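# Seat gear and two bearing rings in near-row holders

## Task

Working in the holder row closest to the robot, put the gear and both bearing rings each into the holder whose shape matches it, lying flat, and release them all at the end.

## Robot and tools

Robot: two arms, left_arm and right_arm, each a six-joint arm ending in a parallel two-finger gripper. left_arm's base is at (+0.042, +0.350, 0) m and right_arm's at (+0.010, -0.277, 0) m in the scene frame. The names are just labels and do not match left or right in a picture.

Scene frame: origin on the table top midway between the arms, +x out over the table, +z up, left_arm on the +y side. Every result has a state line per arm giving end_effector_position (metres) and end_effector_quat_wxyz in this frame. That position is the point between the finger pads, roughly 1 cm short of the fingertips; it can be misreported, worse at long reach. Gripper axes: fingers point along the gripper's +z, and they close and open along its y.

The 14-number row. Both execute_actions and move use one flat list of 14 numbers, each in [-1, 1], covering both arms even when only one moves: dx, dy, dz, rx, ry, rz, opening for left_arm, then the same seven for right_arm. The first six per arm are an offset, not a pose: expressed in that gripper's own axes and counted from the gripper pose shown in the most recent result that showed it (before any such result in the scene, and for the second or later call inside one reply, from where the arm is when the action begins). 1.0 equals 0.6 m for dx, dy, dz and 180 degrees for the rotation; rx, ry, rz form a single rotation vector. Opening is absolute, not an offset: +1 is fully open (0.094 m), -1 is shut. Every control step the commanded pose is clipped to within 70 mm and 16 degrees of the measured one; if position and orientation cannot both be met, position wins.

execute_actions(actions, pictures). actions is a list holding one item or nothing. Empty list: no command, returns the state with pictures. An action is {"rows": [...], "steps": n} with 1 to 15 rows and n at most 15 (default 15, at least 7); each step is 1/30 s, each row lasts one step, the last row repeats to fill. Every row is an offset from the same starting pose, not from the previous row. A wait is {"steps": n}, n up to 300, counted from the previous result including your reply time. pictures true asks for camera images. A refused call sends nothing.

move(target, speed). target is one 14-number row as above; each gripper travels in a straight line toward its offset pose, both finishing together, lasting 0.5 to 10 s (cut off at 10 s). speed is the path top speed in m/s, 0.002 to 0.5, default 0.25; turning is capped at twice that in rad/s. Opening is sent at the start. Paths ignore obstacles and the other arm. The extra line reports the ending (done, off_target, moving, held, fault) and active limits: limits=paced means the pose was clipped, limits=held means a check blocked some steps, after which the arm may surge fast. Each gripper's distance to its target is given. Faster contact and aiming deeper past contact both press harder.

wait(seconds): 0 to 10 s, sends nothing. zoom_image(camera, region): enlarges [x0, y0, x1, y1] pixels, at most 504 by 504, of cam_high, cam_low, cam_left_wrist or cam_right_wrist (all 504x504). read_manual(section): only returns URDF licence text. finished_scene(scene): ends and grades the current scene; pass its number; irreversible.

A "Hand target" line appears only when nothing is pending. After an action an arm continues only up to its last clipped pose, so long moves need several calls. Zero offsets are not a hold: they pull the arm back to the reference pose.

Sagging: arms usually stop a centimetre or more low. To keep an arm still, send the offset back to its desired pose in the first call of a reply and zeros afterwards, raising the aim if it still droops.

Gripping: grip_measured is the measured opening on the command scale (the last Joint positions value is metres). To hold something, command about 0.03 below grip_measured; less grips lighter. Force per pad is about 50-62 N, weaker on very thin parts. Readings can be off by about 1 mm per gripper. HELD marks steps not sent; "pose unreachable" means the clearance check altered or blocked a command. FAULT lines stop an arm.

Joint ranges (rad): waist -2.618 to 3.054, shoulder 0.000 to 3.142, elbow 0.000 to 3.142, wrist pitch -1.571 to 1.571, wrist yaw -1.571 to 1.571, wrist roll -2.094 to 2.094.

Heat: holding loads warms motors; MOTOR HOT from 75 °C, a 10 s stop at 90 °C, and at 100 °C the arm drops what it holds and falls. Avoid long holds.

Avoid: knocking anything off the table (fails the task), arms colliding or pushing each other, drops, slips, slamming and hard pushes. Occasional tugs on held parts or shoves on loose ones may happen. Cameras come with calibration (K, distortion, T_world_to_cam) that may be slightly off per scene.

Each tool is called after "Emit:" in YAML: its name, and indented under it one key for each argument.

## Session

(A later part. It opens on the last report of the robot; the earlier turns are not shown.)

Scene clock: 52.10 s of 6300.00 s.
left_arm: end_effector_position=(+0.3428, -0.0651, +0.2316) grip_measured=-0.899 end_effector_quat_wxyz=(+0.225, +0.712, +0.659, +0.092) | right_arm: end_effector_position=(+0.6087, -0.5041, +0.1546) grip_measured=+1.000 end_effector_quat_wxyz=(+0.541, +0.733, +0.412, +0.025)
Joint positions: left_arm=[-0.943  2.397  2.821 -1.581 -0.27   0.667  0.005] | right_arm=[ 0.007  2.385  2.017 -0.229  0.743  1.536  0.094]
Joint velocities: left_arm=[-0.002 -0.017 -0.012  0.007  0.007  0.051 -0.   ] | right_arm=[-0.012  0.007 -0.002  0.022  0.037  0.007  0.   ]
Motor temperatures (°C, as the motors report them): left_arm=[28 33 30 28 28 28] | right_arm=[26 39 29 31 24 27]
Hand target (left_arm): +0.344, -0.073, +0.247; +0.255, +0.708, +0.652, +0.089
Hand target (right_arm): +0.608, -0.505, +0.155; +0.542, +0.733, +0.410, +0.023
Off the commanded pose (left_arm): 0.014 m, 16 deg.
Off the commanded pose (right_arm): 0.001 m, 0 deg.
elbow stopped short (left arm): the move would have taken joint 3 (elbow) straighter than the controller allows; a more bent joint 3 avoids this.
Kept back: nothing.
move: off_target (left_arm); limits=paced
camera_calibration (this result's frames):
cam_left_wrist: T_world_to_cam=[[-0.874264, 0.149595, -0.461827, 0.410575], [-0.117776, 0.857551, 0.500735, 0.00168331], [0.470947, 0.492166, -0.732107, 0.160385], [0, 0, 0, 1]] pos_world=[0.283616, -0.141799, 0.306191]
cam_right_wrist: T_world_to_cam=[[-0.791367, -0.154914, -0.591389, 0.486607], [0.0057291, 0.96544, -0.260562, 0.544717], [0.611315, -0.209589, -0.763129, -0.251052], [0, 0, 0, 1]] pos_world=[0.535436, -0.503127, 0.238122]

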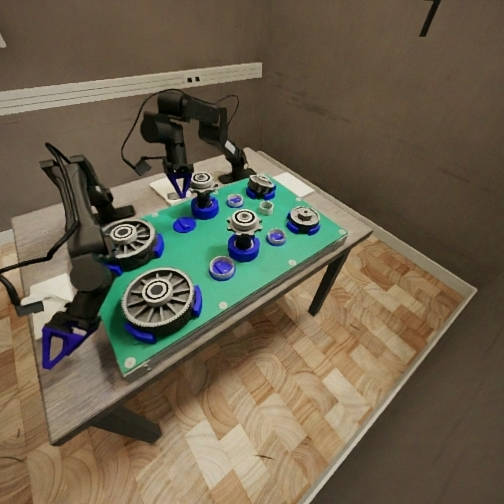

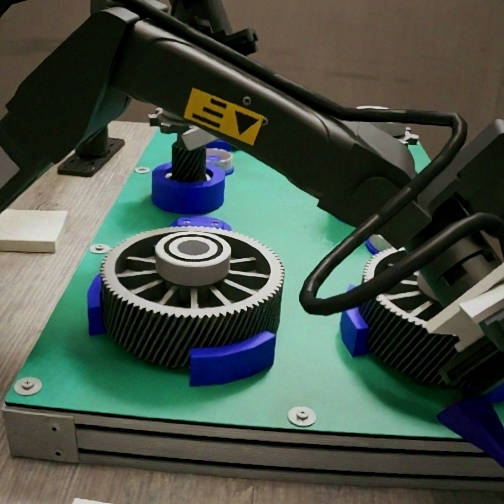

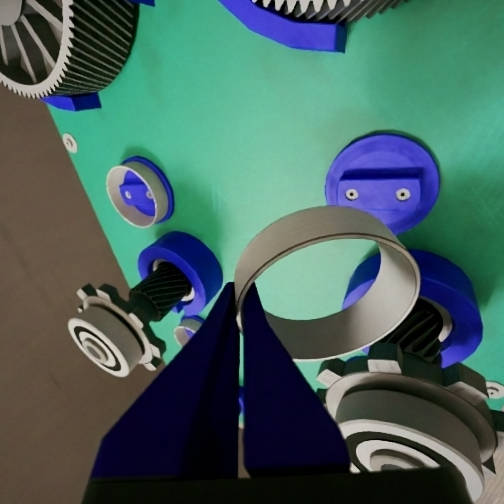

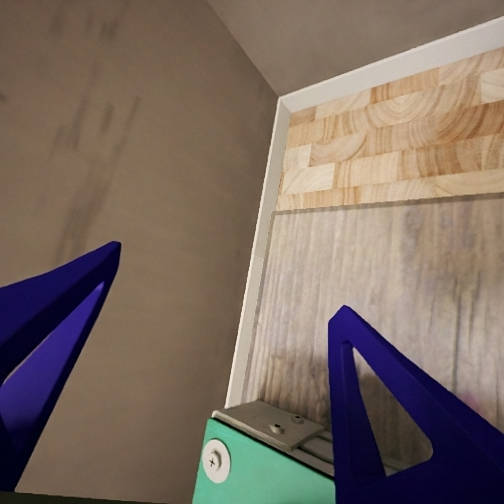

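Emit:
move:
  target: [0.029,-0.086,0.16,0.116,0.029,-0.024,-1,0,0,0,0,0,0,1]
  speed: 0.12

Scene clock: 54.33 s of 6300.00 s.
left_arm: end_effector_position=(+0.3386, -0.0698, +0.1190) grip_measured=-0.899 end_effector_quat_wxyz=(+0.085, +0.718, +0.691, +0.001) | right_arm: end_effector_position=(+0.6095, -0.5034, +0.1541) grip_measured=+1.000 end_effector_quat_wxyz=(+0.540, +0.733, +0.414, +0.028)
Joint positions: left_arm=[-0.872  2.569  2.746 -1.581 -0.029  0.644  0.005] | right_arm=[ 0.007  2.385  2.017 -0.229  0.737  1.536  0.094]
Joint velocities: left_arm=[ 0.007 -0.022  0.007 -0.066 -0.022  0.007 -0.   ] | right_arm=[-0.007  0.002  0.017  0.051 -0.007 -0.007  0.   ]
Motor temperatures (°C, as the motors report them): left_arm=[28 34 30 28 28 28] | right_arm=[26 39 29 31 24 27]
Hand target (left_arm): +0.339, -0.068, +0.122; +0.083, +0.711, +0.698, -0.009
Hand target (right_arm): +0.609, -0.504, +0.155; +0.541, +0.733, +0.412, +0.025
Off the commanded pose (left_arm): 0.005 m, 3 deg.
Off the commanded pose (right_arm): 0.001 m, 0 deg.
joint sent to its limit (left arm) — the command would take joint 4 (wrist pitch) past its lower limit, so that joint was sent only as far as its limit.
Kept back: nothing.
move: off_target (left_arm)
camera_calibration (this result's frames):
cam_left_wrist: T_world_to_cam=[[-0.978478, 0.1512, -0.140429, 0.352782], [0.0430215, 0.815047, 0.577795, -0.00502591], [0.201819, 0.559318, -0.80401, 0.186657], [0, 0, 0, 1]] pos_world=[0.307735, -0.153645, 0.202519]
cam_right_wrist: T_world_to_cam=[[-0.790156, -0.157033, -0.592447, 0.485439], [0.000709436, 0.966386, -0.257096, 0.546896], [0.612905, -0.203566, -0.763484, -0.249594], [0, 0, 0, 1]] pos_world=[0.536163, -0.503091, 0.23764]

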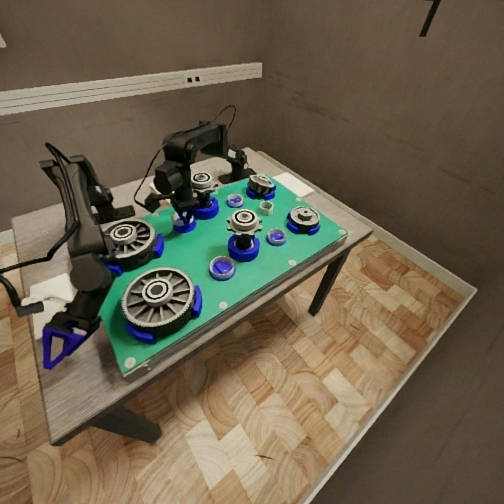

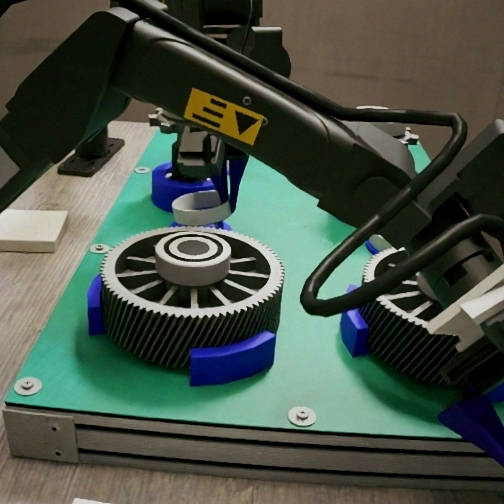

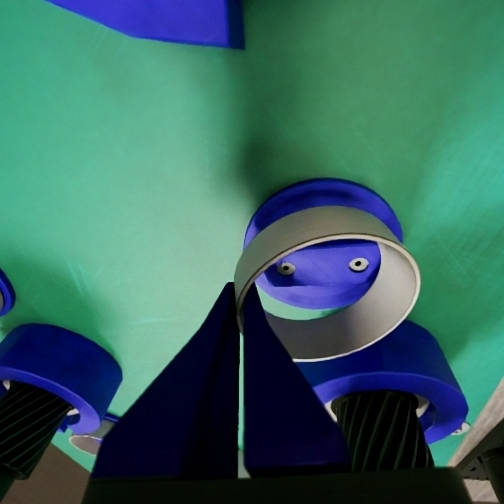

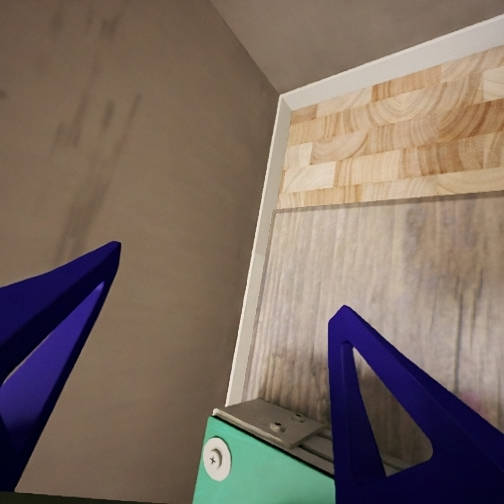

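Emit:
move:
  target: [0.022,-0.003,0.028,0.02,0.01,0,-1,0,0,0,0,0,0,1]
  speed: 0.03

Scene clock: 56.17 s of 6300.00 s.
left_arm: end_effector_position=(+0.3353, -0.0640, +0.1002) grip_measured=-0.899 end_effector_quat_wxyz=(+0.054, +0.722, +0.690, -0.008) | right_arm: end_effector_position=(+0.6103, -0.5026, +0.1537) grip_measured=+1.000 end_effector_quat_wxyz=(+0.538, +0.732, +0.416, +0.030)
Joint positions: left_arm=[-0.861  2.584  2.704 -1.582  0.001  0.659  0.005] | right_arm=[ 0.007  2.385  2.017 -0.229  0.73   1.536  0.094]
Joint velocities: left_arm=[-0.002  0.002 -0.007  0.037 -0.066 -0.066  0.   ] | right_arm=[-0.017 -0.012  0.012  0.037 -0.022  0.007  0.   ]
Motor temperatures (°C, as the motors report them): left_arm=[28 35 29 28 28 28] | right_arm=[26 39 29 31 24 27]
Hand target (left_arm): +0.339, -0.059, +0.101; +0.051, +0.721, +0.691, -0.010
Hand target (right_arm): +0.610, -0.503, +0.154; +0.540, +0.733, +0.414, +0.028
Off the commanded pose (left_arm): 0.007 m, 0 deg.
Off the commanded pose (right_arm): 0.001 m, 0 deg.
joint sent to its limit (left arm) — the command would take joint 4 (wrist pitch) past its lower limit, so that joint was sent only as far as its limit.
Kept back: nothing.
move: done
camera_calibration (this result's frames):
cam_left_wrist: T_world_to_cam=[[-0.98334, 0.162728, -0.081007, 0.342434], [0.0821825, 0.795485, 0.600374, -0.0154033], [0.162138, 0.583715, -0.795606, 0.182985], [0, 0, 0, 1]] pos_world=[0.308327, -0.150282, 0.182571]
cam_right_wrist: T_world_to_cam=[[-0.788787, -0.158906, -0.593772, 0.48434], [-0.00408911, 0.96734, -0.253448, 0.548921], [0.614654, -0.197489, -0.763675, -0.248237], [0, 0, 0, 1]] pos_world=[0.536865, -0.503053, 0.237138]

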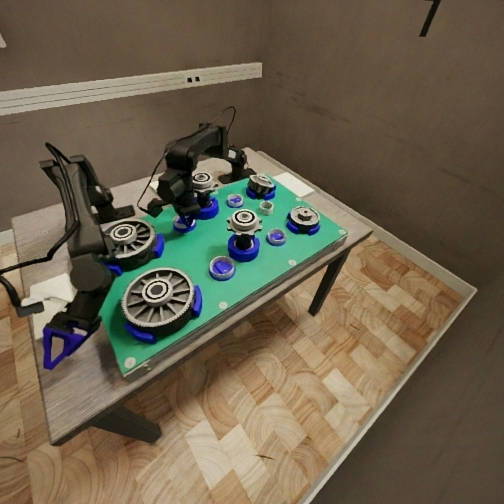

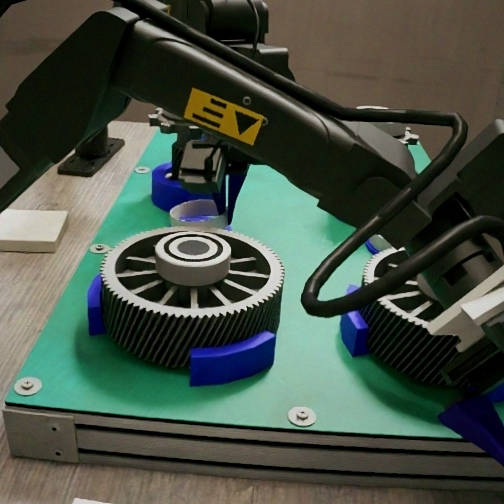

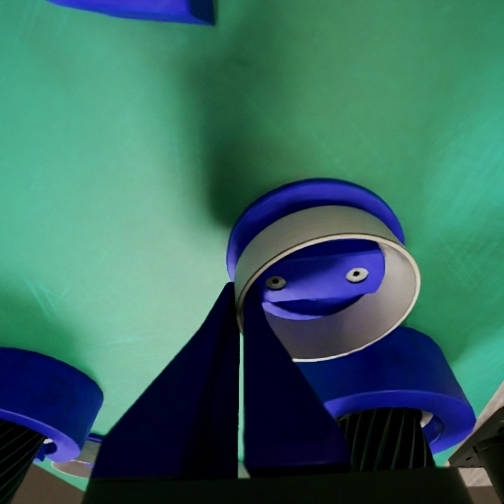

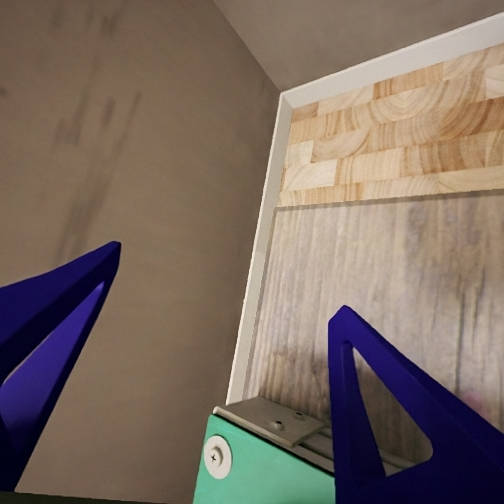

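Emit:
move:
  target: [-0.006,0.016,0,0,0,0,-1,0,0,0,0,0,0,1]
  speed: 0.02

Emit:
move:
  target: [0,0,0,0,0,0,-0.72,0,0,0,0,0,0,1]

Emit:
move:
  target: [-0.02,0.01,-0.1,-0.02,-0.02,0,-0.65,0,0,0,0,0,0,1]
  speed: 0.08

Scene clock: 57.17 s of 6300.00 s.
left_arm: end_effector_position=(+0.3361, -0.0677, +0.0987) grip_measured=-0.900 end_effector_quat_wxyz=(+0.057, +0.725, +0.686, -0.013) | right_arm: end_effector_position=(+0.6111, -0.5019, +0.1533) grip_measured=+1.000 end_effector_quat_wxyz=(+0.537, +0.732, +0.417, +0.033)
Joint positions: left_arm=[-0.861  2.601  2.729 -1.582  0.009  0.669  0.005] | right_arm=[ 0.007  2.385  2.017 -0.229  0.724  1.536  0.094]
Joint velocities: left_arm=[-0.007 -0.022  0.017  0.051  0.022  0.095  0.   ] | right_arm=[ 0.007 -0.017 -0.002  0.051 -0.066  0.095  0.   ]
Motor temperatures (°C, as the motors report them): left_arm=[28 35 29 28 28 28] | right_arm=[26 39 29 31 24 27]
Hand target (left_arm): +0.344, -0.067, +0.101; +0.067, +0.721, +0.690, -0.010
Hand target (right_arm): +0.610, -0.503, +0.154; +0.538, +0.732, +0.416, +0.030
Off the commanded pose (left_arm): 0.009 m, 1 deg.
Off the commanded pose (right_arm): 0.001 m, 0 deg.
joint sent to its limit (left arm) — the command would take joint 4 (wrist pitch) past its lower limit, so that joint was sent only as far as its limit.
Kept back: nothing.
move: done
camera_calibration (this result's frames):
cam_left_wrist: T_world_to_cam=[[-0.981649, 0.172494, -0.0813121, 0.343766], [0.0917705, 0.801077, 0.591484, -0.0135559], [0.167165, 0.573168, -0.802206, 0.182121], [0, 0, 0, 1]] pos_world=[0.308257, -0.152825, 0.182069]
cam_right_wrist: T_world_to_cam=[[-0.787554, -0.161003, -0.594842, 0.483171], [-0.00912325, 0.968208, -0.249981, 0.551079], [0.616179, -0.191447, -0.763984, -0.246749], [0, 0, 0, 1]] pos_world=[0.537592, -0.503006, 0.236657]

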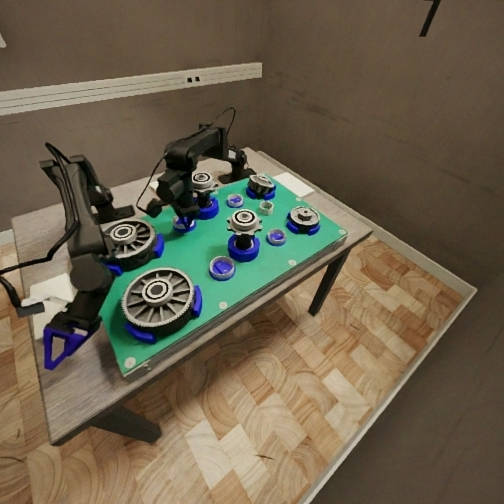

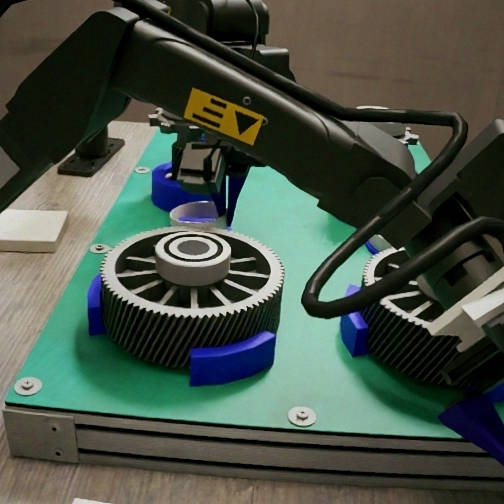

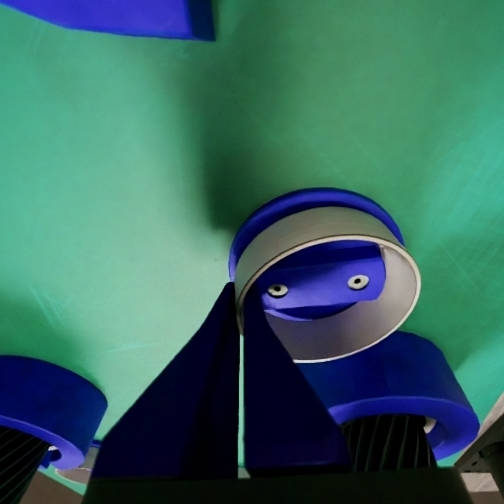

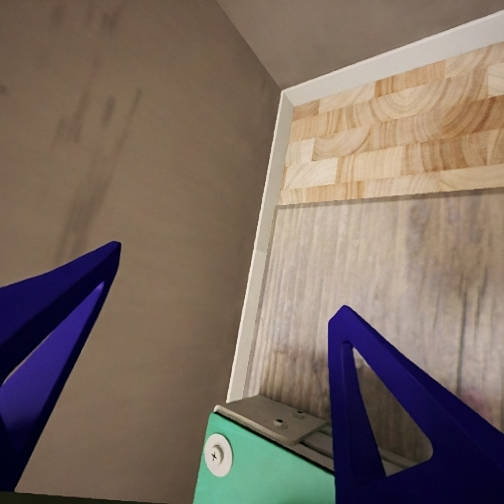

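Scene clock: 57.67 s of 6300.00 s.
left_arm: end_effector_position=(+0.3366, -0.0676, +0.0988) grip_measured=-0.722 end_effector_quat_wxyz=(+0.058, +0.725, +0.686, -0.012) | right_arm: end_effector_position=(+0.6118, -0.5012, +0.1529) grip_measured=+1.000 end_effector_quat_wxyz=(+0.536, +0.732, +0.419, +0.035)
Joint positions: left_arm=[-0.861  2.601  2.729 -1.581  0.007  0.67   0.013] | right_arm=[ 0.007  2.385  2.017 -0.229  0.718  1.536  0.094]
Joint velocities: left_arm=[-0.012 -0.002 -0.002 -0.007 -0.037 -0.022 -0.   ] | right_arm=[-0.002  0.002  0.002  0.022  0.007 -0.095  0.   ]
Motor temperatures (°C, as the motors report them): left_arm=[28 36 29 28 28 28] | right_arm=[26 39 29 31 24 27]
Hand target (left_arm): +0.336, -0.068, +0.099; +0.057, +0.725, +0.686, -0.013
Hand target (right_arm): +0.611, -0.502, +0.153; +0.537, +0.732, +0.417, +0.033
Off the commanded pose (left_arm): 0.001 m, 0 deg.
Off the commanded pose (right_arm): 0.001 m, 0 deg.
Kept back: nothing.
move: done
camera_calibration (this result's frames):
cam_left_wrist: T_world_to_cam=[[-0.981419, 0.172635, -0.0837479, 0.344408], [0.0902573, 0.800521, 0.592469, -0.0133341], [0.169323, 0.573901, -0.801228, 0.181211], [0, 0, 0, 1]] pos_world=[0.308529, -0.15278, 0.181935]
cam_right_wrist: T_world_to_cam=[[-0.786237, -0.162727, -0.596114, 0.482141], [-0.0136399, 0.969037, -0.246537, 0.552957], [0.617775, -0.185705, -0.764112, -0.24545], [0, 0, 0, 1]] pos_world=[0.538252, -0.50296, 0.236184]

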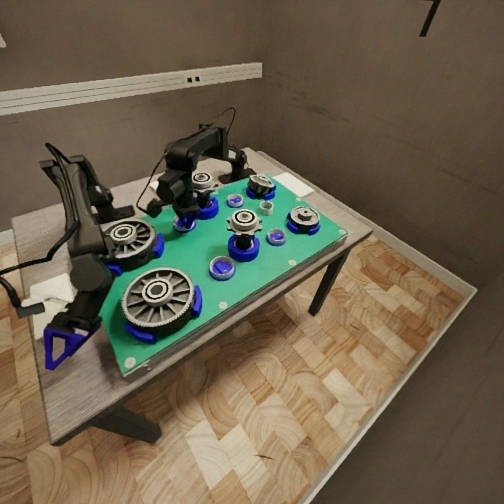

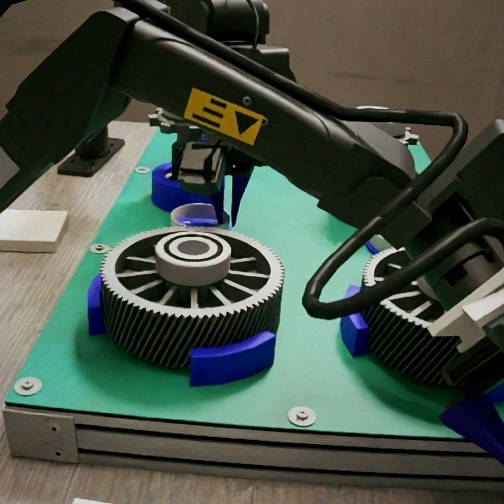

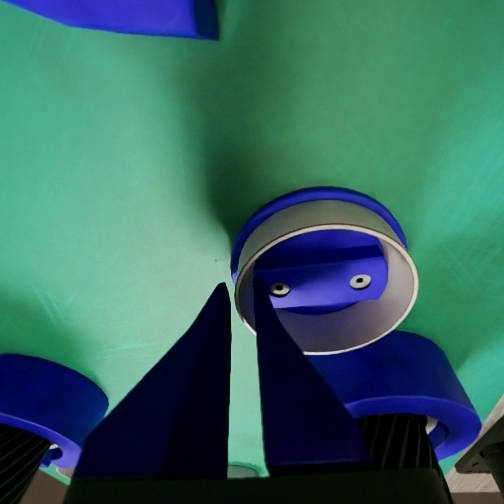

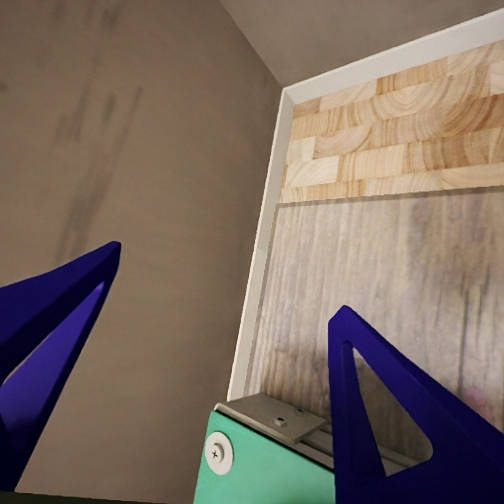

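Scene clock: 58.83 s of 6300.00 s.
left_arm: end_effector_position=(+0.3396, -0.0683, +0.1440) grip_measured=-0.652 end_effector_quat_wxyz=(+0.108, +0.722, +0.683, -0.013) | right_arm: end_effector_position=(+0.6126, -0.5005, +0.1524) grip_measured=+1.000 end_effector_quat_wxyz=(+0.535, +0.732, +0.421, +0.037)
Joint positions: left_arm=[-0.861  2.518  2.746 -1.581 -0.005  0.67   0.016] | right_arm=[ 0.007  2.385  2.017 -0.229  0.711  1.536  0.094]
Joint velocities: left_arm=[-0.007 -0.012 -0.022  0.007 -0.081 -0.007  0.   ] | right_arm=[ 0.002 -0.002 -0.007 -0.022 -0.022 -0.022  0.   ]
Motor temperatures (°C, as the motors report them): left_arm=[28 36 30 28 28 28] | right_arm=[26 39 29 31 24 27]
Hand target (left_arm): +0.338, -0.072, +0.159; +0.127, +0.720, +0.682, -0.017
Hand target (right_arm): +0.612, -0.501, +0.153; +0.536, +0.732, +0.419, +0.035
Off the commanded pose (left_arm): 0.017 m, 1 deg.
Off the commanded pose (right_arm): 0.001 m, 0 deg.
joint sent to its limit (left arm) — the command would take joint 4 (wrist pitch) past its lower limit, so that joint was sent only as far as its limit.
Kept back: nothing.
move: off_target (left_arm)
camera_calibration (this result's frames):
cam_left_wrist: T_world_to_cam=[[-0.973528, 0.161532, -0.161711, 0.359066], [0.050955, 0.843073, 0.53538, -0.0153465], [0.222815, 0.512967, -0.828986, 0.19903], [0, 0, 0, 1]] pos_world=[0.305996, -0.147158, 0.231274]
cam_right_wrist: T_world_to_cam=[[-0.784982, -0.164802, -0.597197, 0.480972], [-0.0186873, 0.969829, -0.24307, 0.555094], [0.619237, -0.179645, -0.764378, -0.243932], [0, 0, 0, 1]] pos_world=[0.538979, -0.502902, 0.235705]

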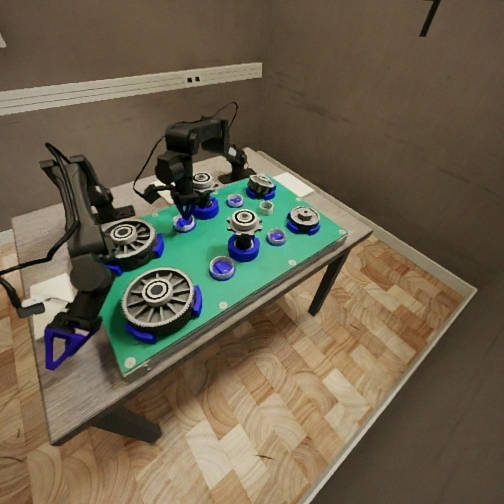

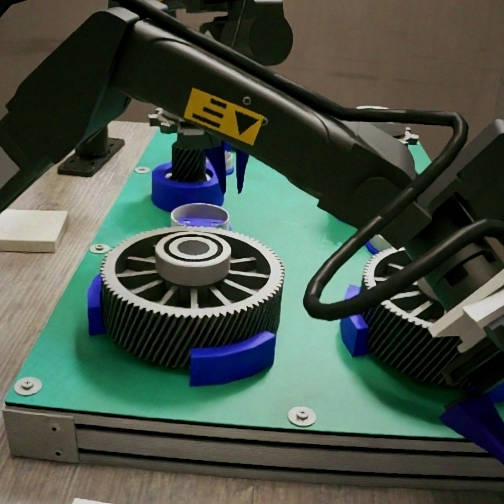

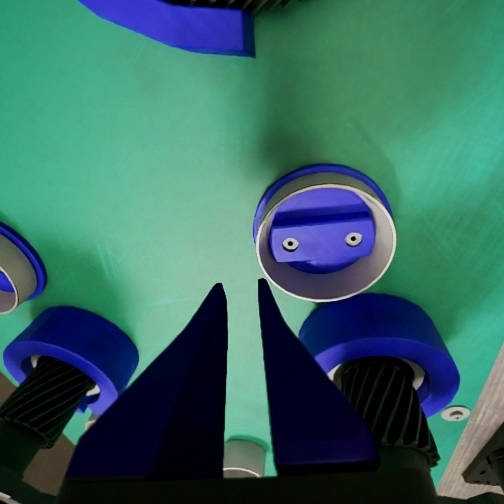

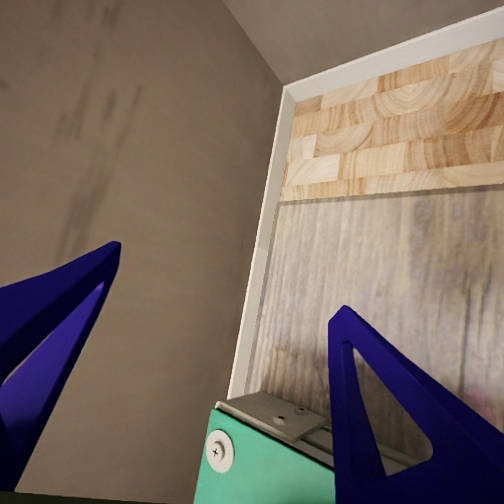

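Looks seated. Now the gear.

Emit:
move:
  target: [-0.05,0.06,-0.2,-0.05,-0.05,0,1,0,0,0,0,0,0,1]
  speed: 0.15

Emit:
move:
  target: [0.52,-0.06,-0.22,0,0,-0.5,1,0,0,0,0,0,0,1]
  speed: 0.35

Scene clock: 60.40 s of 6300.00 s.
left_arm: end_effector_position=(+0.3501, -0.0774, +0.2542) grip_measured=+1.000 end_effector_quat_wxyz=(+0.264, +0.701, +0.662, -0.025) | right_arm: end_effector_position=(+0.6133, -0.4997, +0.1520) grip_measured=+1.000 end_effector_quat_wxyz=(+0.533, +0.732, +0.422, +0.040)
Joint positions: left_arm=[-0.861  2.363  2.831 -1.502 -0.024  0.677  0.094] | right_arm=[ 0.007  2.385  2.017 -0.229  0.705  1.537  0.094]
Joint velocities: left_arm=[-0.002 -0.002 -0.002 -0.022  0.022 -0.022  0.   ] | right_arm=[-0.007 -0.007 -0.007  0.022 -0.066  0.066  0.   ]
Motor temperatures (°C, as the motors report them): left_arm=[28 37 30 28 28 28] | right_arm=[26 39 30 31 24 27]
Hand target (left_arm): +0.358, -0.075, +0.269; +0.288, +0.693, +0.660, -0.025
Hand target (right_arm): +0.613, -0.500, +0.152; +0.535, +0.732, +0.420, +0.038
Off the commanded pose (left_arm): 0.019 m, 6 deg.
Off the commanded pose (right_arm): 0.001 m, 0 deg.
elbow stopped short (left arm): the move would have taken joint 3 (elbow) straighter than the controller allows; a more bent joint 3 avoids this.
Kept back: nothing.
move: off_target (left_arm)
camera_calibration (this result's frames):
cam_left_wrist: T_world_to_cam=[[-0.918447, 0.093412, -0.384356, 0.420639], [-0.0345601, 0.949047, 0.313235, 0.0273084], [0.394032, 0.300973, -0.86842, 0.226378], [0, 0, 0, 1]] pos_world=[0.298078, -0.133344, 0.349713]
cam_right_wrist: T_world_to_cam=[[-0.783572, -0.166622, -0.598542, 0.479875], [-0.0235143, 0.970631, -0.239421, 0.557078], [0.620856, -0.173529, -0.764477, -0.242514], [0, 0, 0, 1]] pos_world=[0.539682, -0.502843, 0.235205]

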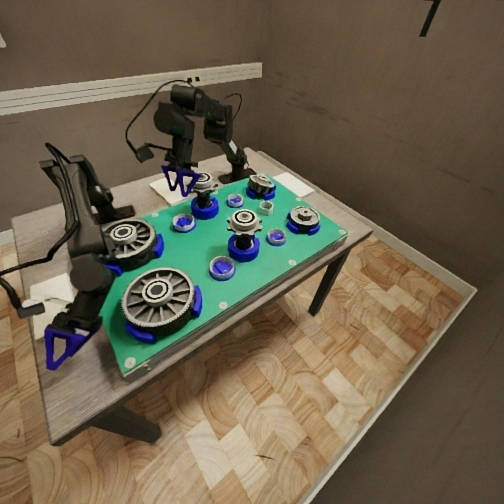

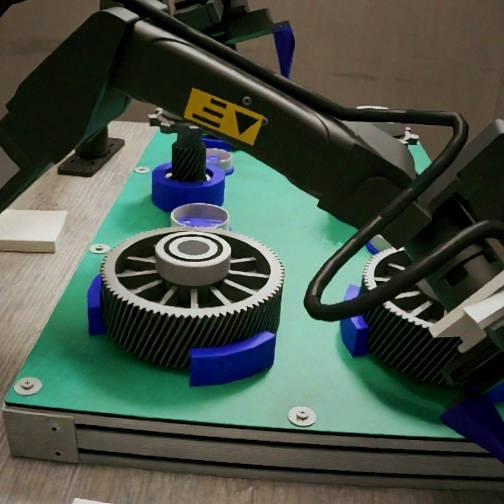

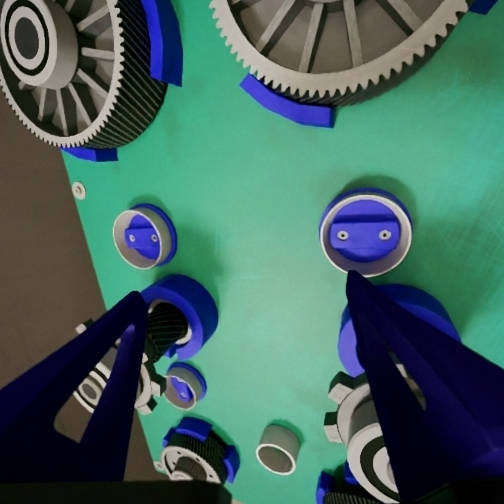

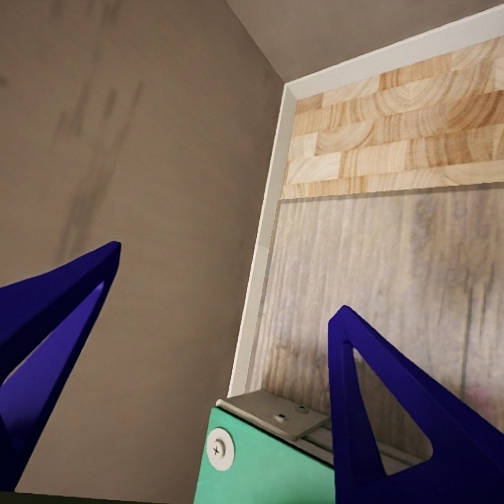

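Scene clock: 63.23 s of 6300.00 s.
left_arm: end_effector_position=(+0.3166, +0.2569, +0.2251) grip_measured=+1.000 end_effector_quat_wxyz=(+0.165, +0.032, +0.965, -0.199) | right_arm: end_effector_position=(+0.6140, -0.4990, +0.1516) grip_measured=+1.000 end_effector_quat_wxyz=(+0.532, +0.732, +0.424, +0.042)
Joint positions: left_arm=[-0.011  1.313  1.357 -1.234  0.369 -0.112  0.094] | right_arm=[ 0.007  2.385  2.017 -0.229  0.698  1.537  0.094]
Joint velocities: left_arm=[ 0.002  0.022  0.007  0.007 -0.037  0.051  0.   ] | right_arm=[-0.012  0.002 -0.017 -0.037 -0.051  0.007  0.   ]
Motor temperatures (°C, as the motors report them): left_arm=[28 37 29 29 28 28] | right_arm=[26 40 30 31 24 27]
Hand target (left_arm): +0.309, +0.258, +0.226; +0.162, +0.027, +0.965, -0.206
Hand target (right_arm): +0.613, -0.500, +0.152; +0.533, +0.732, +0.422, +0.040
Off the commanded pose (left_arm): 0.012 m, 1 deg.
Off the commanded pose (right_arm): 0.001 m, 0 deg.
Kept back: nothing.
move: off_target (left_arm)
camera_calibration (this result's frames):
cam_left_wrist: T_world_to_cam=[[-0.240104, -0.914089, 0.326788, 0.231407], [-0.893309, 0.339808, 0.294159, 0.150744], [-0.379933, -0.221294, -0.898154, 0.49956], [0, 0, 0, 1]] pos_world=[0.380022, 0.270852, 0.328718]
cam_right_wrist: T_world_to_cam=[[-0.78237, -0.168554, -0.599573, 0.478774], [-0.0282767, 0.971303, -0.236158, 0.559069], [0.622172, -0.167809, -0.764684, -0.241058], [0, 0, 0, 1]] pos_world=[0.540366, -0.502778, 0.234755]

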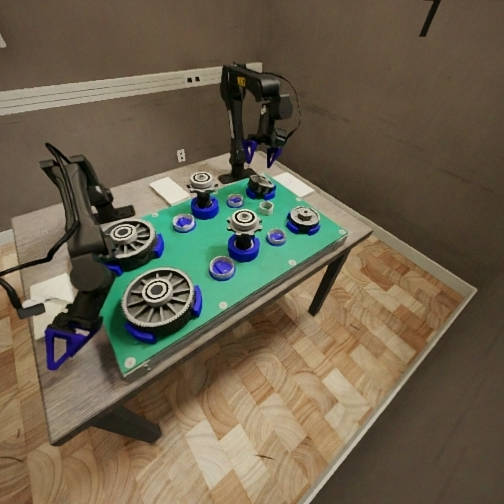

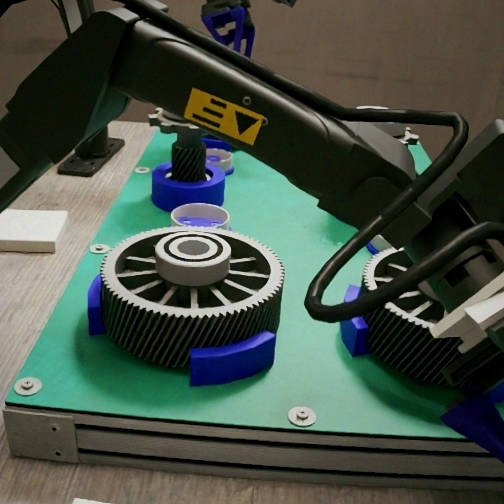

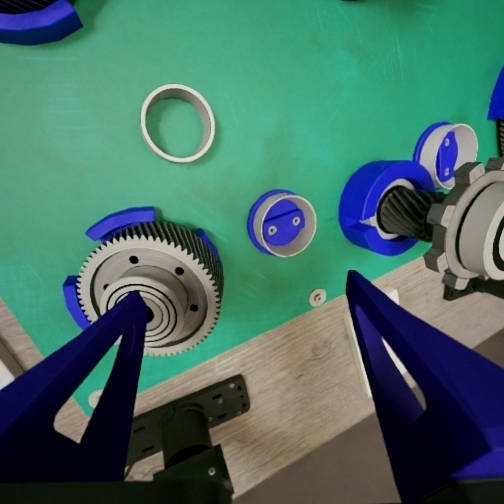

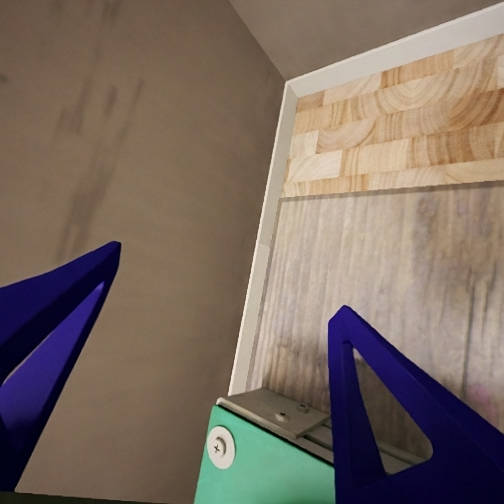

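Emit:
move:
  target: [0.077,0.11,0.0,-0.128,0.106,-0.021,1,0,0,0,0,0,0,1]

Scene clock: 65.07 s of 6300.00 s.
left_arm: end_effector_position=(+0.2787, +0.3186, +0.1806) grip_measured=+1.000 end_effector_quat_wxyz=(-0.005, +0.001, +1.000, -0.004) | right_arm: end_effector_position=(+0.6148, -0.4982, +0.1512) grip_measured=+1.000 end_effector_quat_wxyz=(+0.531, +0.732, +0.425, +0.045)
Joint positions: left_arm=[-0.032  1.47   1.42  -1.531  0.01  -0.125  0.094] | right_arm=[ 0.007  2.385  2.017 -0.229  0.692  1.537  0.094]
Joint velocities: left_arm=[-0.007  0.022 -0.007 -0.022 -0.051  0.007  0.   ] | right_arm=[-0.002  0.007  0.007 -0.007  0.022 -0.037  0.   ]
Motor temperatures (°C, as the motors report them): left_arm=[28 36 30 29 28 28] | right_arm=[26 40 30 31 24 27]
Hand target (left_arm): +0.281, +0.317, +0.186; +0.000, +0.002, +1.000, -0.001
Hand target (right_arm): +0.614, -0.499, +0.152; +0.532, +0.732, +0.424, +0.042
Off the commanded pose (left_arm): 0.005 m, 1 deg.
Off the commanded pose (right_arm): 0.001 m, 0 deg.
Kept back: nothing.
move: done
camera_calibration (this result's frames):
cam_left_wrist: T_world_to_cam=[[-0.12486, -0.992162, 0.0050589, 0.344185], [-0.736257, 0.0960705, 0.669848, 0.0750219], [-0.665084, 0.0799124, -0.742481, 0.414274], [0, 0, 0, 1]] pos_world=[0.373737, 0.301174, 0.255596]
cam_right_wrist: T_world_to_cam=[[-0.78094, -0.170349, -0.600928, 0.477678], [-0.0331166, 0.97203, -0.23251, 0.561032], [0.623727, -0.161676, -0.764739, -0.23961], [0, 0, 0, 1]] pos_world=[0.541069, -0.502707, 0.234256]

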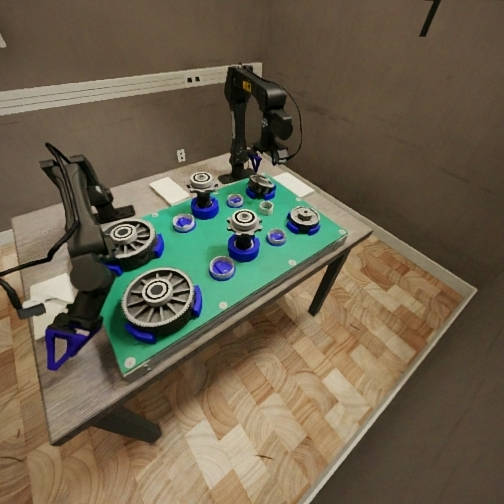

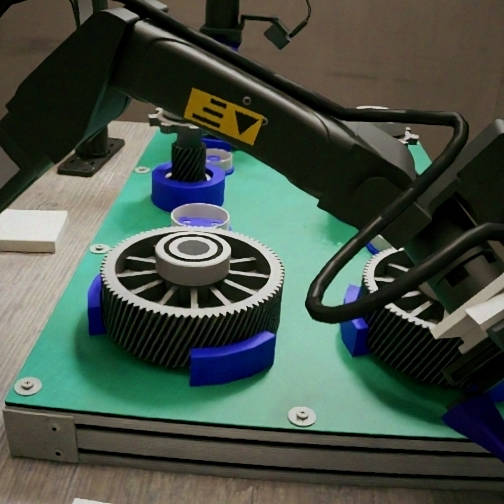

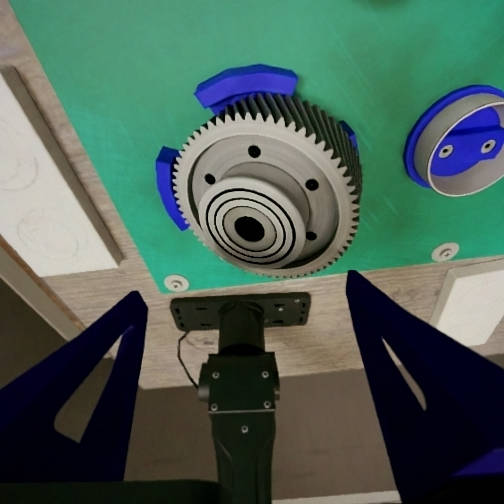

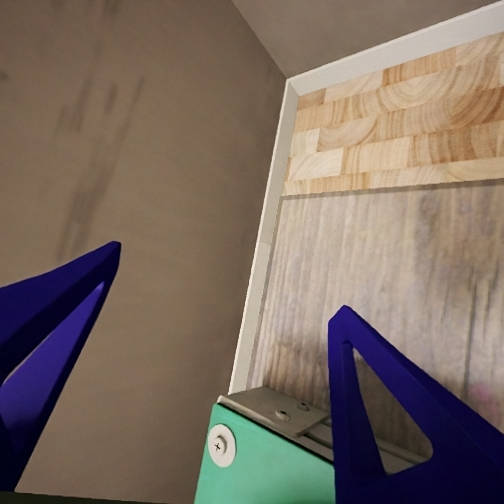

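Emit:
move:
  target: [-0.005,-0.015,0.078,0,0,0,0.8,0,0,0,0,0,0,1]
  speed: 0.06

Scene clock: 68.30 s of 6300.00 s.
left_arm: end_effector_position=(+0.2788, +0.3143, +0.1377) grip_measured=+0.802 end_effector_quat_wxyz=(-0.012, +0.000, +1.000, +0.001) | right_arm: end_effector_position=(+0.6155, -0.4975, +0.1508) grip_measured=+1.000 end_effector_quat_wxyz=(+0.530, +0.731, +0.427, +0.047)
Joint positions: left_arm=[-0.056  1.47   1.248 -1.374  0.001 -0.151  0.085] | right_arm=[ 0.007  2.385  2.017 -0.229  0.686  1.537  0.094]
Joint velocities: left_arm=[-0.007 -0.012 -0.002 -0.022 -0.051 -0.066 -0.001] | right_arm=[ 0.012 -0.007 -0.012 -0.007 -0.066  0.066  0.   ]
Motor temperatures (°C, as the motors report them): left_arm=[28 34 30 28 28 28] | right_arm=[26 40 30 31 24 27]
Hand target (left_arm): +0.282, +0.309, +0.134; -0.005, +0.002, +1.000, -0.004
Hand target (right_arm): +0.615, -0.498, +0.151; +0.531, +0.732, +0.425, +0.045
Off the commanded pose (left_arm): 0.007 m, 1 deg.
Off the commanded pose (right_arm): 0.001 m, 0 deg.
Kept back: nothing.
move: done
camera_calibration (this result's frames):
cam_left_wrist: T_world_to_cam=[[-0.122727, -0.992432, -0.00402098, 0.34089], [-0.726981, 0.0871406, 0.681106, 0.102972], [-0.675602, 0.086513, -0.732174, 0.382253], [0, 0, 0, 1]] pos_world=[0.374945, 0.296267, 0.211111]
cam_right_wrist: T_world_to_cam=[[-0.779718, -0.172259, -0.601969, 0.476577], [-0.03789, 0.97263, -0.229249, 0.563002], [0.624983, -0.155941, -0.764904, -0.238127], [0, 0, 0, 1]] pos_world=[0.541753, -0.502632, 0.233808]

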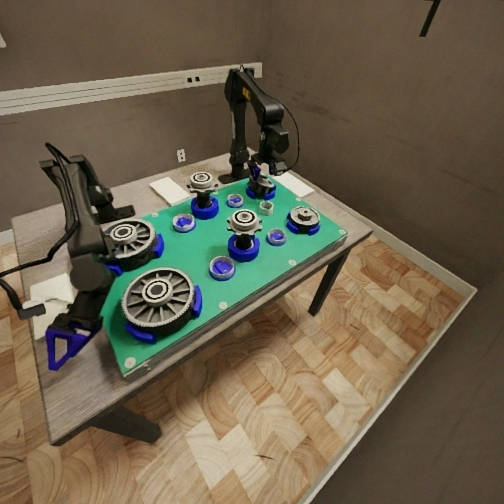

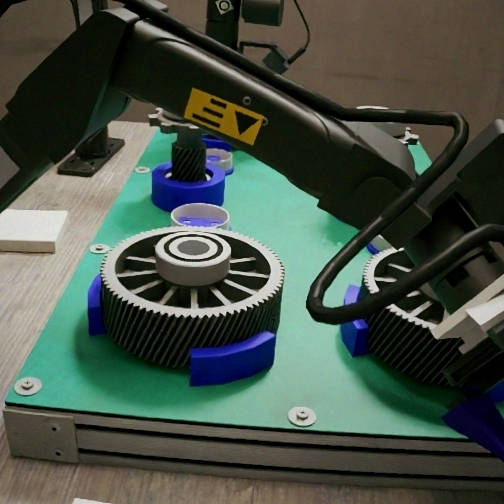

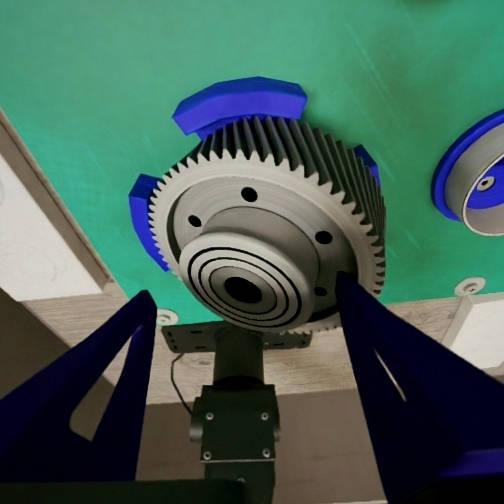

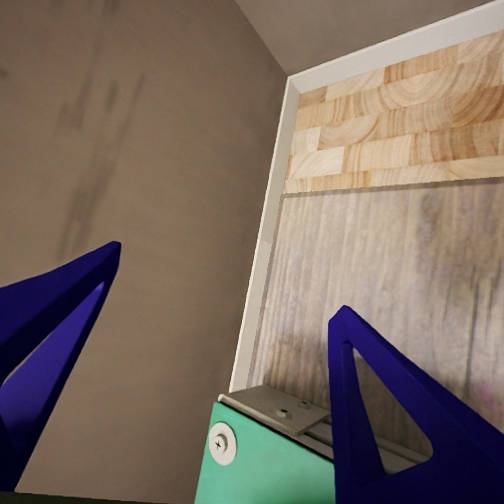

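Emit:
move:
  target: [-0.008,-0.01,0.025,0.07,0,0,0.6,0,0,0,0,0,0,1]
  speed: 0.04

Emit:
move:
  target: [0,0,0,0,0,0,0.0,0,0,0,0,0,0,1]

Scene clock: 71.67 s of 6300.00 s.
left_arm: end_effector_position=(+0.2794, +0.3105, +0.1283) grip_measured=+0.602 end_effector_quat_wxyz=(-0.017, -0.005, +0.995, -0.097) | right_arm: end_effector_position=(+0.6162, -0.4967, +0.1504) grip_measured=+1.000 end_effector_quat_wxyz=(+0.528, +0.731, +0.428, +0.049)
Joint positions: left_arm=[ 0.071  1.47   1.198 -1.328  0.195 -0.031  0.075] | right_arm=[ 0.007  2.385  2.017 -0.229  0.68   1.537  0.094]
Joint velocities: left_arm=[ 0.002 -0.007 -0.042  0.007  0.11   0.007  0.   ] | right_arm=[ 0.007 -0.007  0.012  0.007  0.007 -0.007  0.   ]
Motor temperatures (°C, as the motors report them): left_arm=[28 33 29 28 28 28] | right_arm=[26 40 30 31 24 27]
Hand target (left_arm): +0.283, +0.307, +0.122; -0.013, -0.001, +0.994, -0.109
Hand target (right_arm): +0.616, -0.497, +0.151; +0.530, +0.732, +0.427, +0.047
Off the commanded pose (left_arm): 0.007 m, 2 deg.
Off the commanded pose (right_arm): 0.001 m, 0 deg.
Kept back: nothing.
move: done
camera_calibration (this result's frames):
cam_left_wrist: T_world_to_cam=[[-0.109764, -0.975478, 0.190776, 0.303202], [-0.721795, 0.210182, 0.65942, 0.0732284], [-0.683348, -0.0653206, -0.727165, 0.42473], [0, 0, 0, 1]] pos_world=[0.376375, 0.308119, 0.202717]
cam_right_wrist: T_world_to_cam=[[-0.778347, -0.173909, -0.603268, 0.475552], [-0.0424432, 0.973248, -0.225805, 0.564822], [0.626399, -0.15015, -0.764905, -0.236743], [0, 0, 0, 1]] pos_world=[0.542413, -0.502556, 0.233338]

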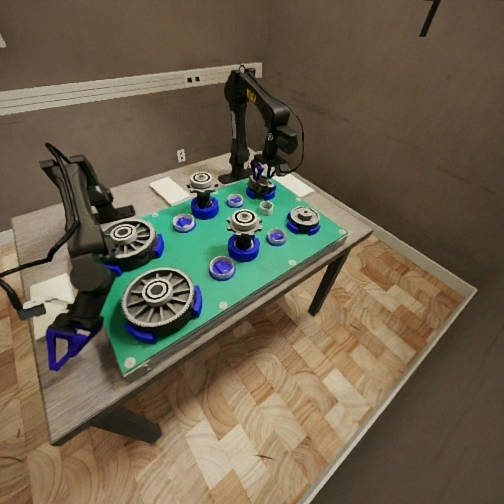

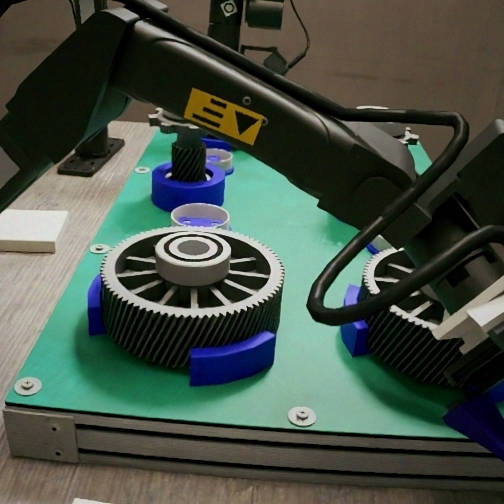

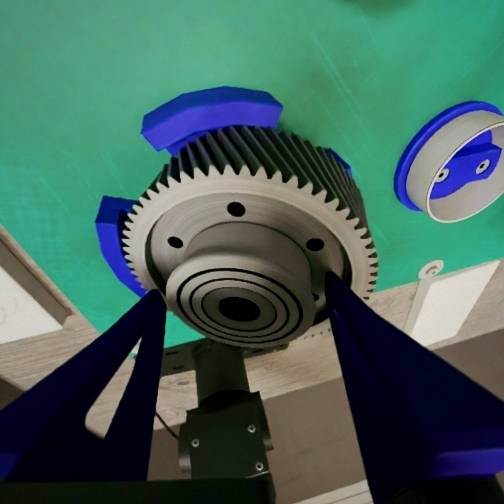

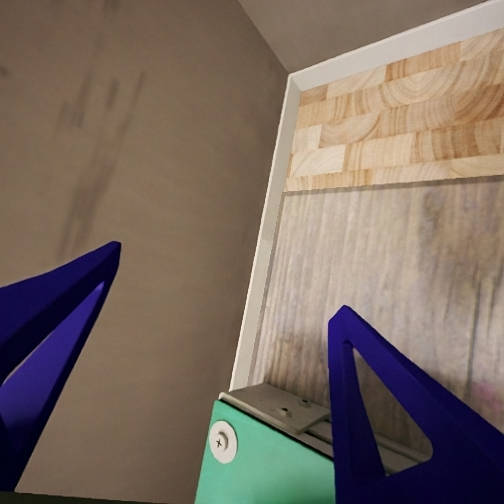

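Scene clock: 72.17 s of 6300.00 s.
left_arm: end_effector_position=(+0.2794, +0.3104, +0.1282) grip_measured=+0.251 end_effector_quat_wxyz=(-0.018, -0.005, +0.995, -0.097) | right_arm: end_effector_position=(+0.6169, -0.4960, +0.1500) grip_measured=+1.000 end_effector_quat_wxyz=(+0.527, +0.731, +0.430, +0.052)
Joint positions: left_arm=[ 0.071  1.47   1.198 -1.328  0.195 -0.031  0.059] | right_arm=[ 0.007  2.385  2.017 -0.229  0.674  1.538  0.094]
Joint velocities: left_arm=[ 0.002 -0.017 -0.012  0.051  0.081 -0.022  0.002] | right_arm=[-0.002  0.002  0.007  0.095 -0.037  0.037  0.   ]
Motor temperatures (°C, as the motors report them): left_arm=[28 33 29 28 28 28] | right_arm=[26 40 30 31 24 27]
Hand target (left_arm): +0.279, +0.310, +0.128; -0.017, -0.005, +0.995, -0.097
Hand target (right_arm): +0.616, -0.497, +0.150; +0.528, +0.731, +0.428, +0.050
Off the commanded pose (left_arm): 0.000 m, 0 deg.
Off the commanded pose (right_arm): 0.001 m, 0 deg.
Kept back: nothing.
move: done
camera_calibration (this result's frames):
cam_left_wrist: T_world_to_cam=[[-0.109678, -0.975408, 0.191181, 0.303053], [-0.72154, 0.210419, 0.659624, 0.0731193], [-0.683631, -0.0655988, -0.726874, 0.424805], [0, 0, 0, 1]] pos_world=[0.376406, 0.308081, 0.20261]
cam_right_wrist: T_world_to_cam=[[-0.776967, -0.175546, -0.604571, 0.474528], [-0.0470018, 0.973831, -0.222361, 0.566632], [0.627784, -0.144352, -0.764885, -0.235347], [0, 0, 0, 1]] pos_world=[0.543072, -0.502475, 0.232869]

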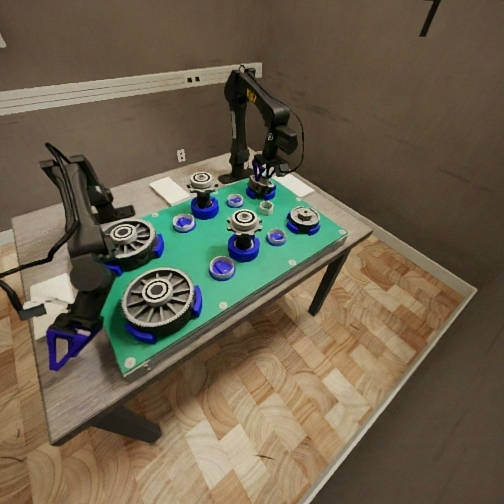

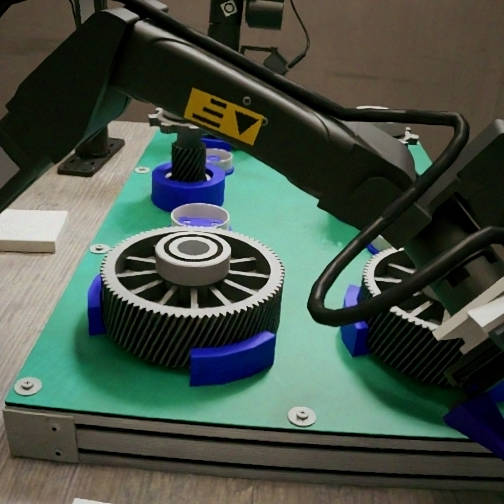

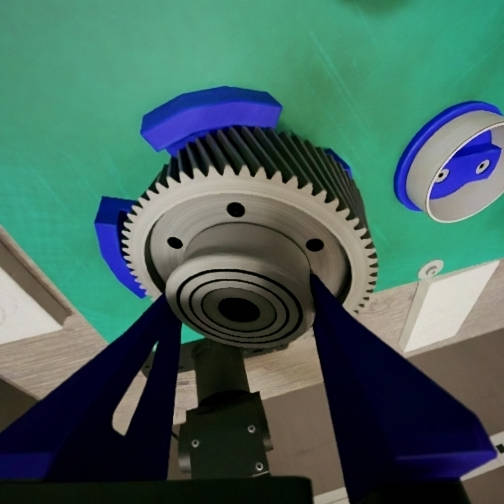

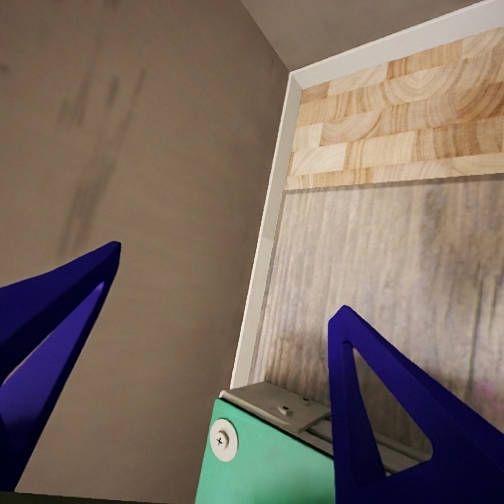

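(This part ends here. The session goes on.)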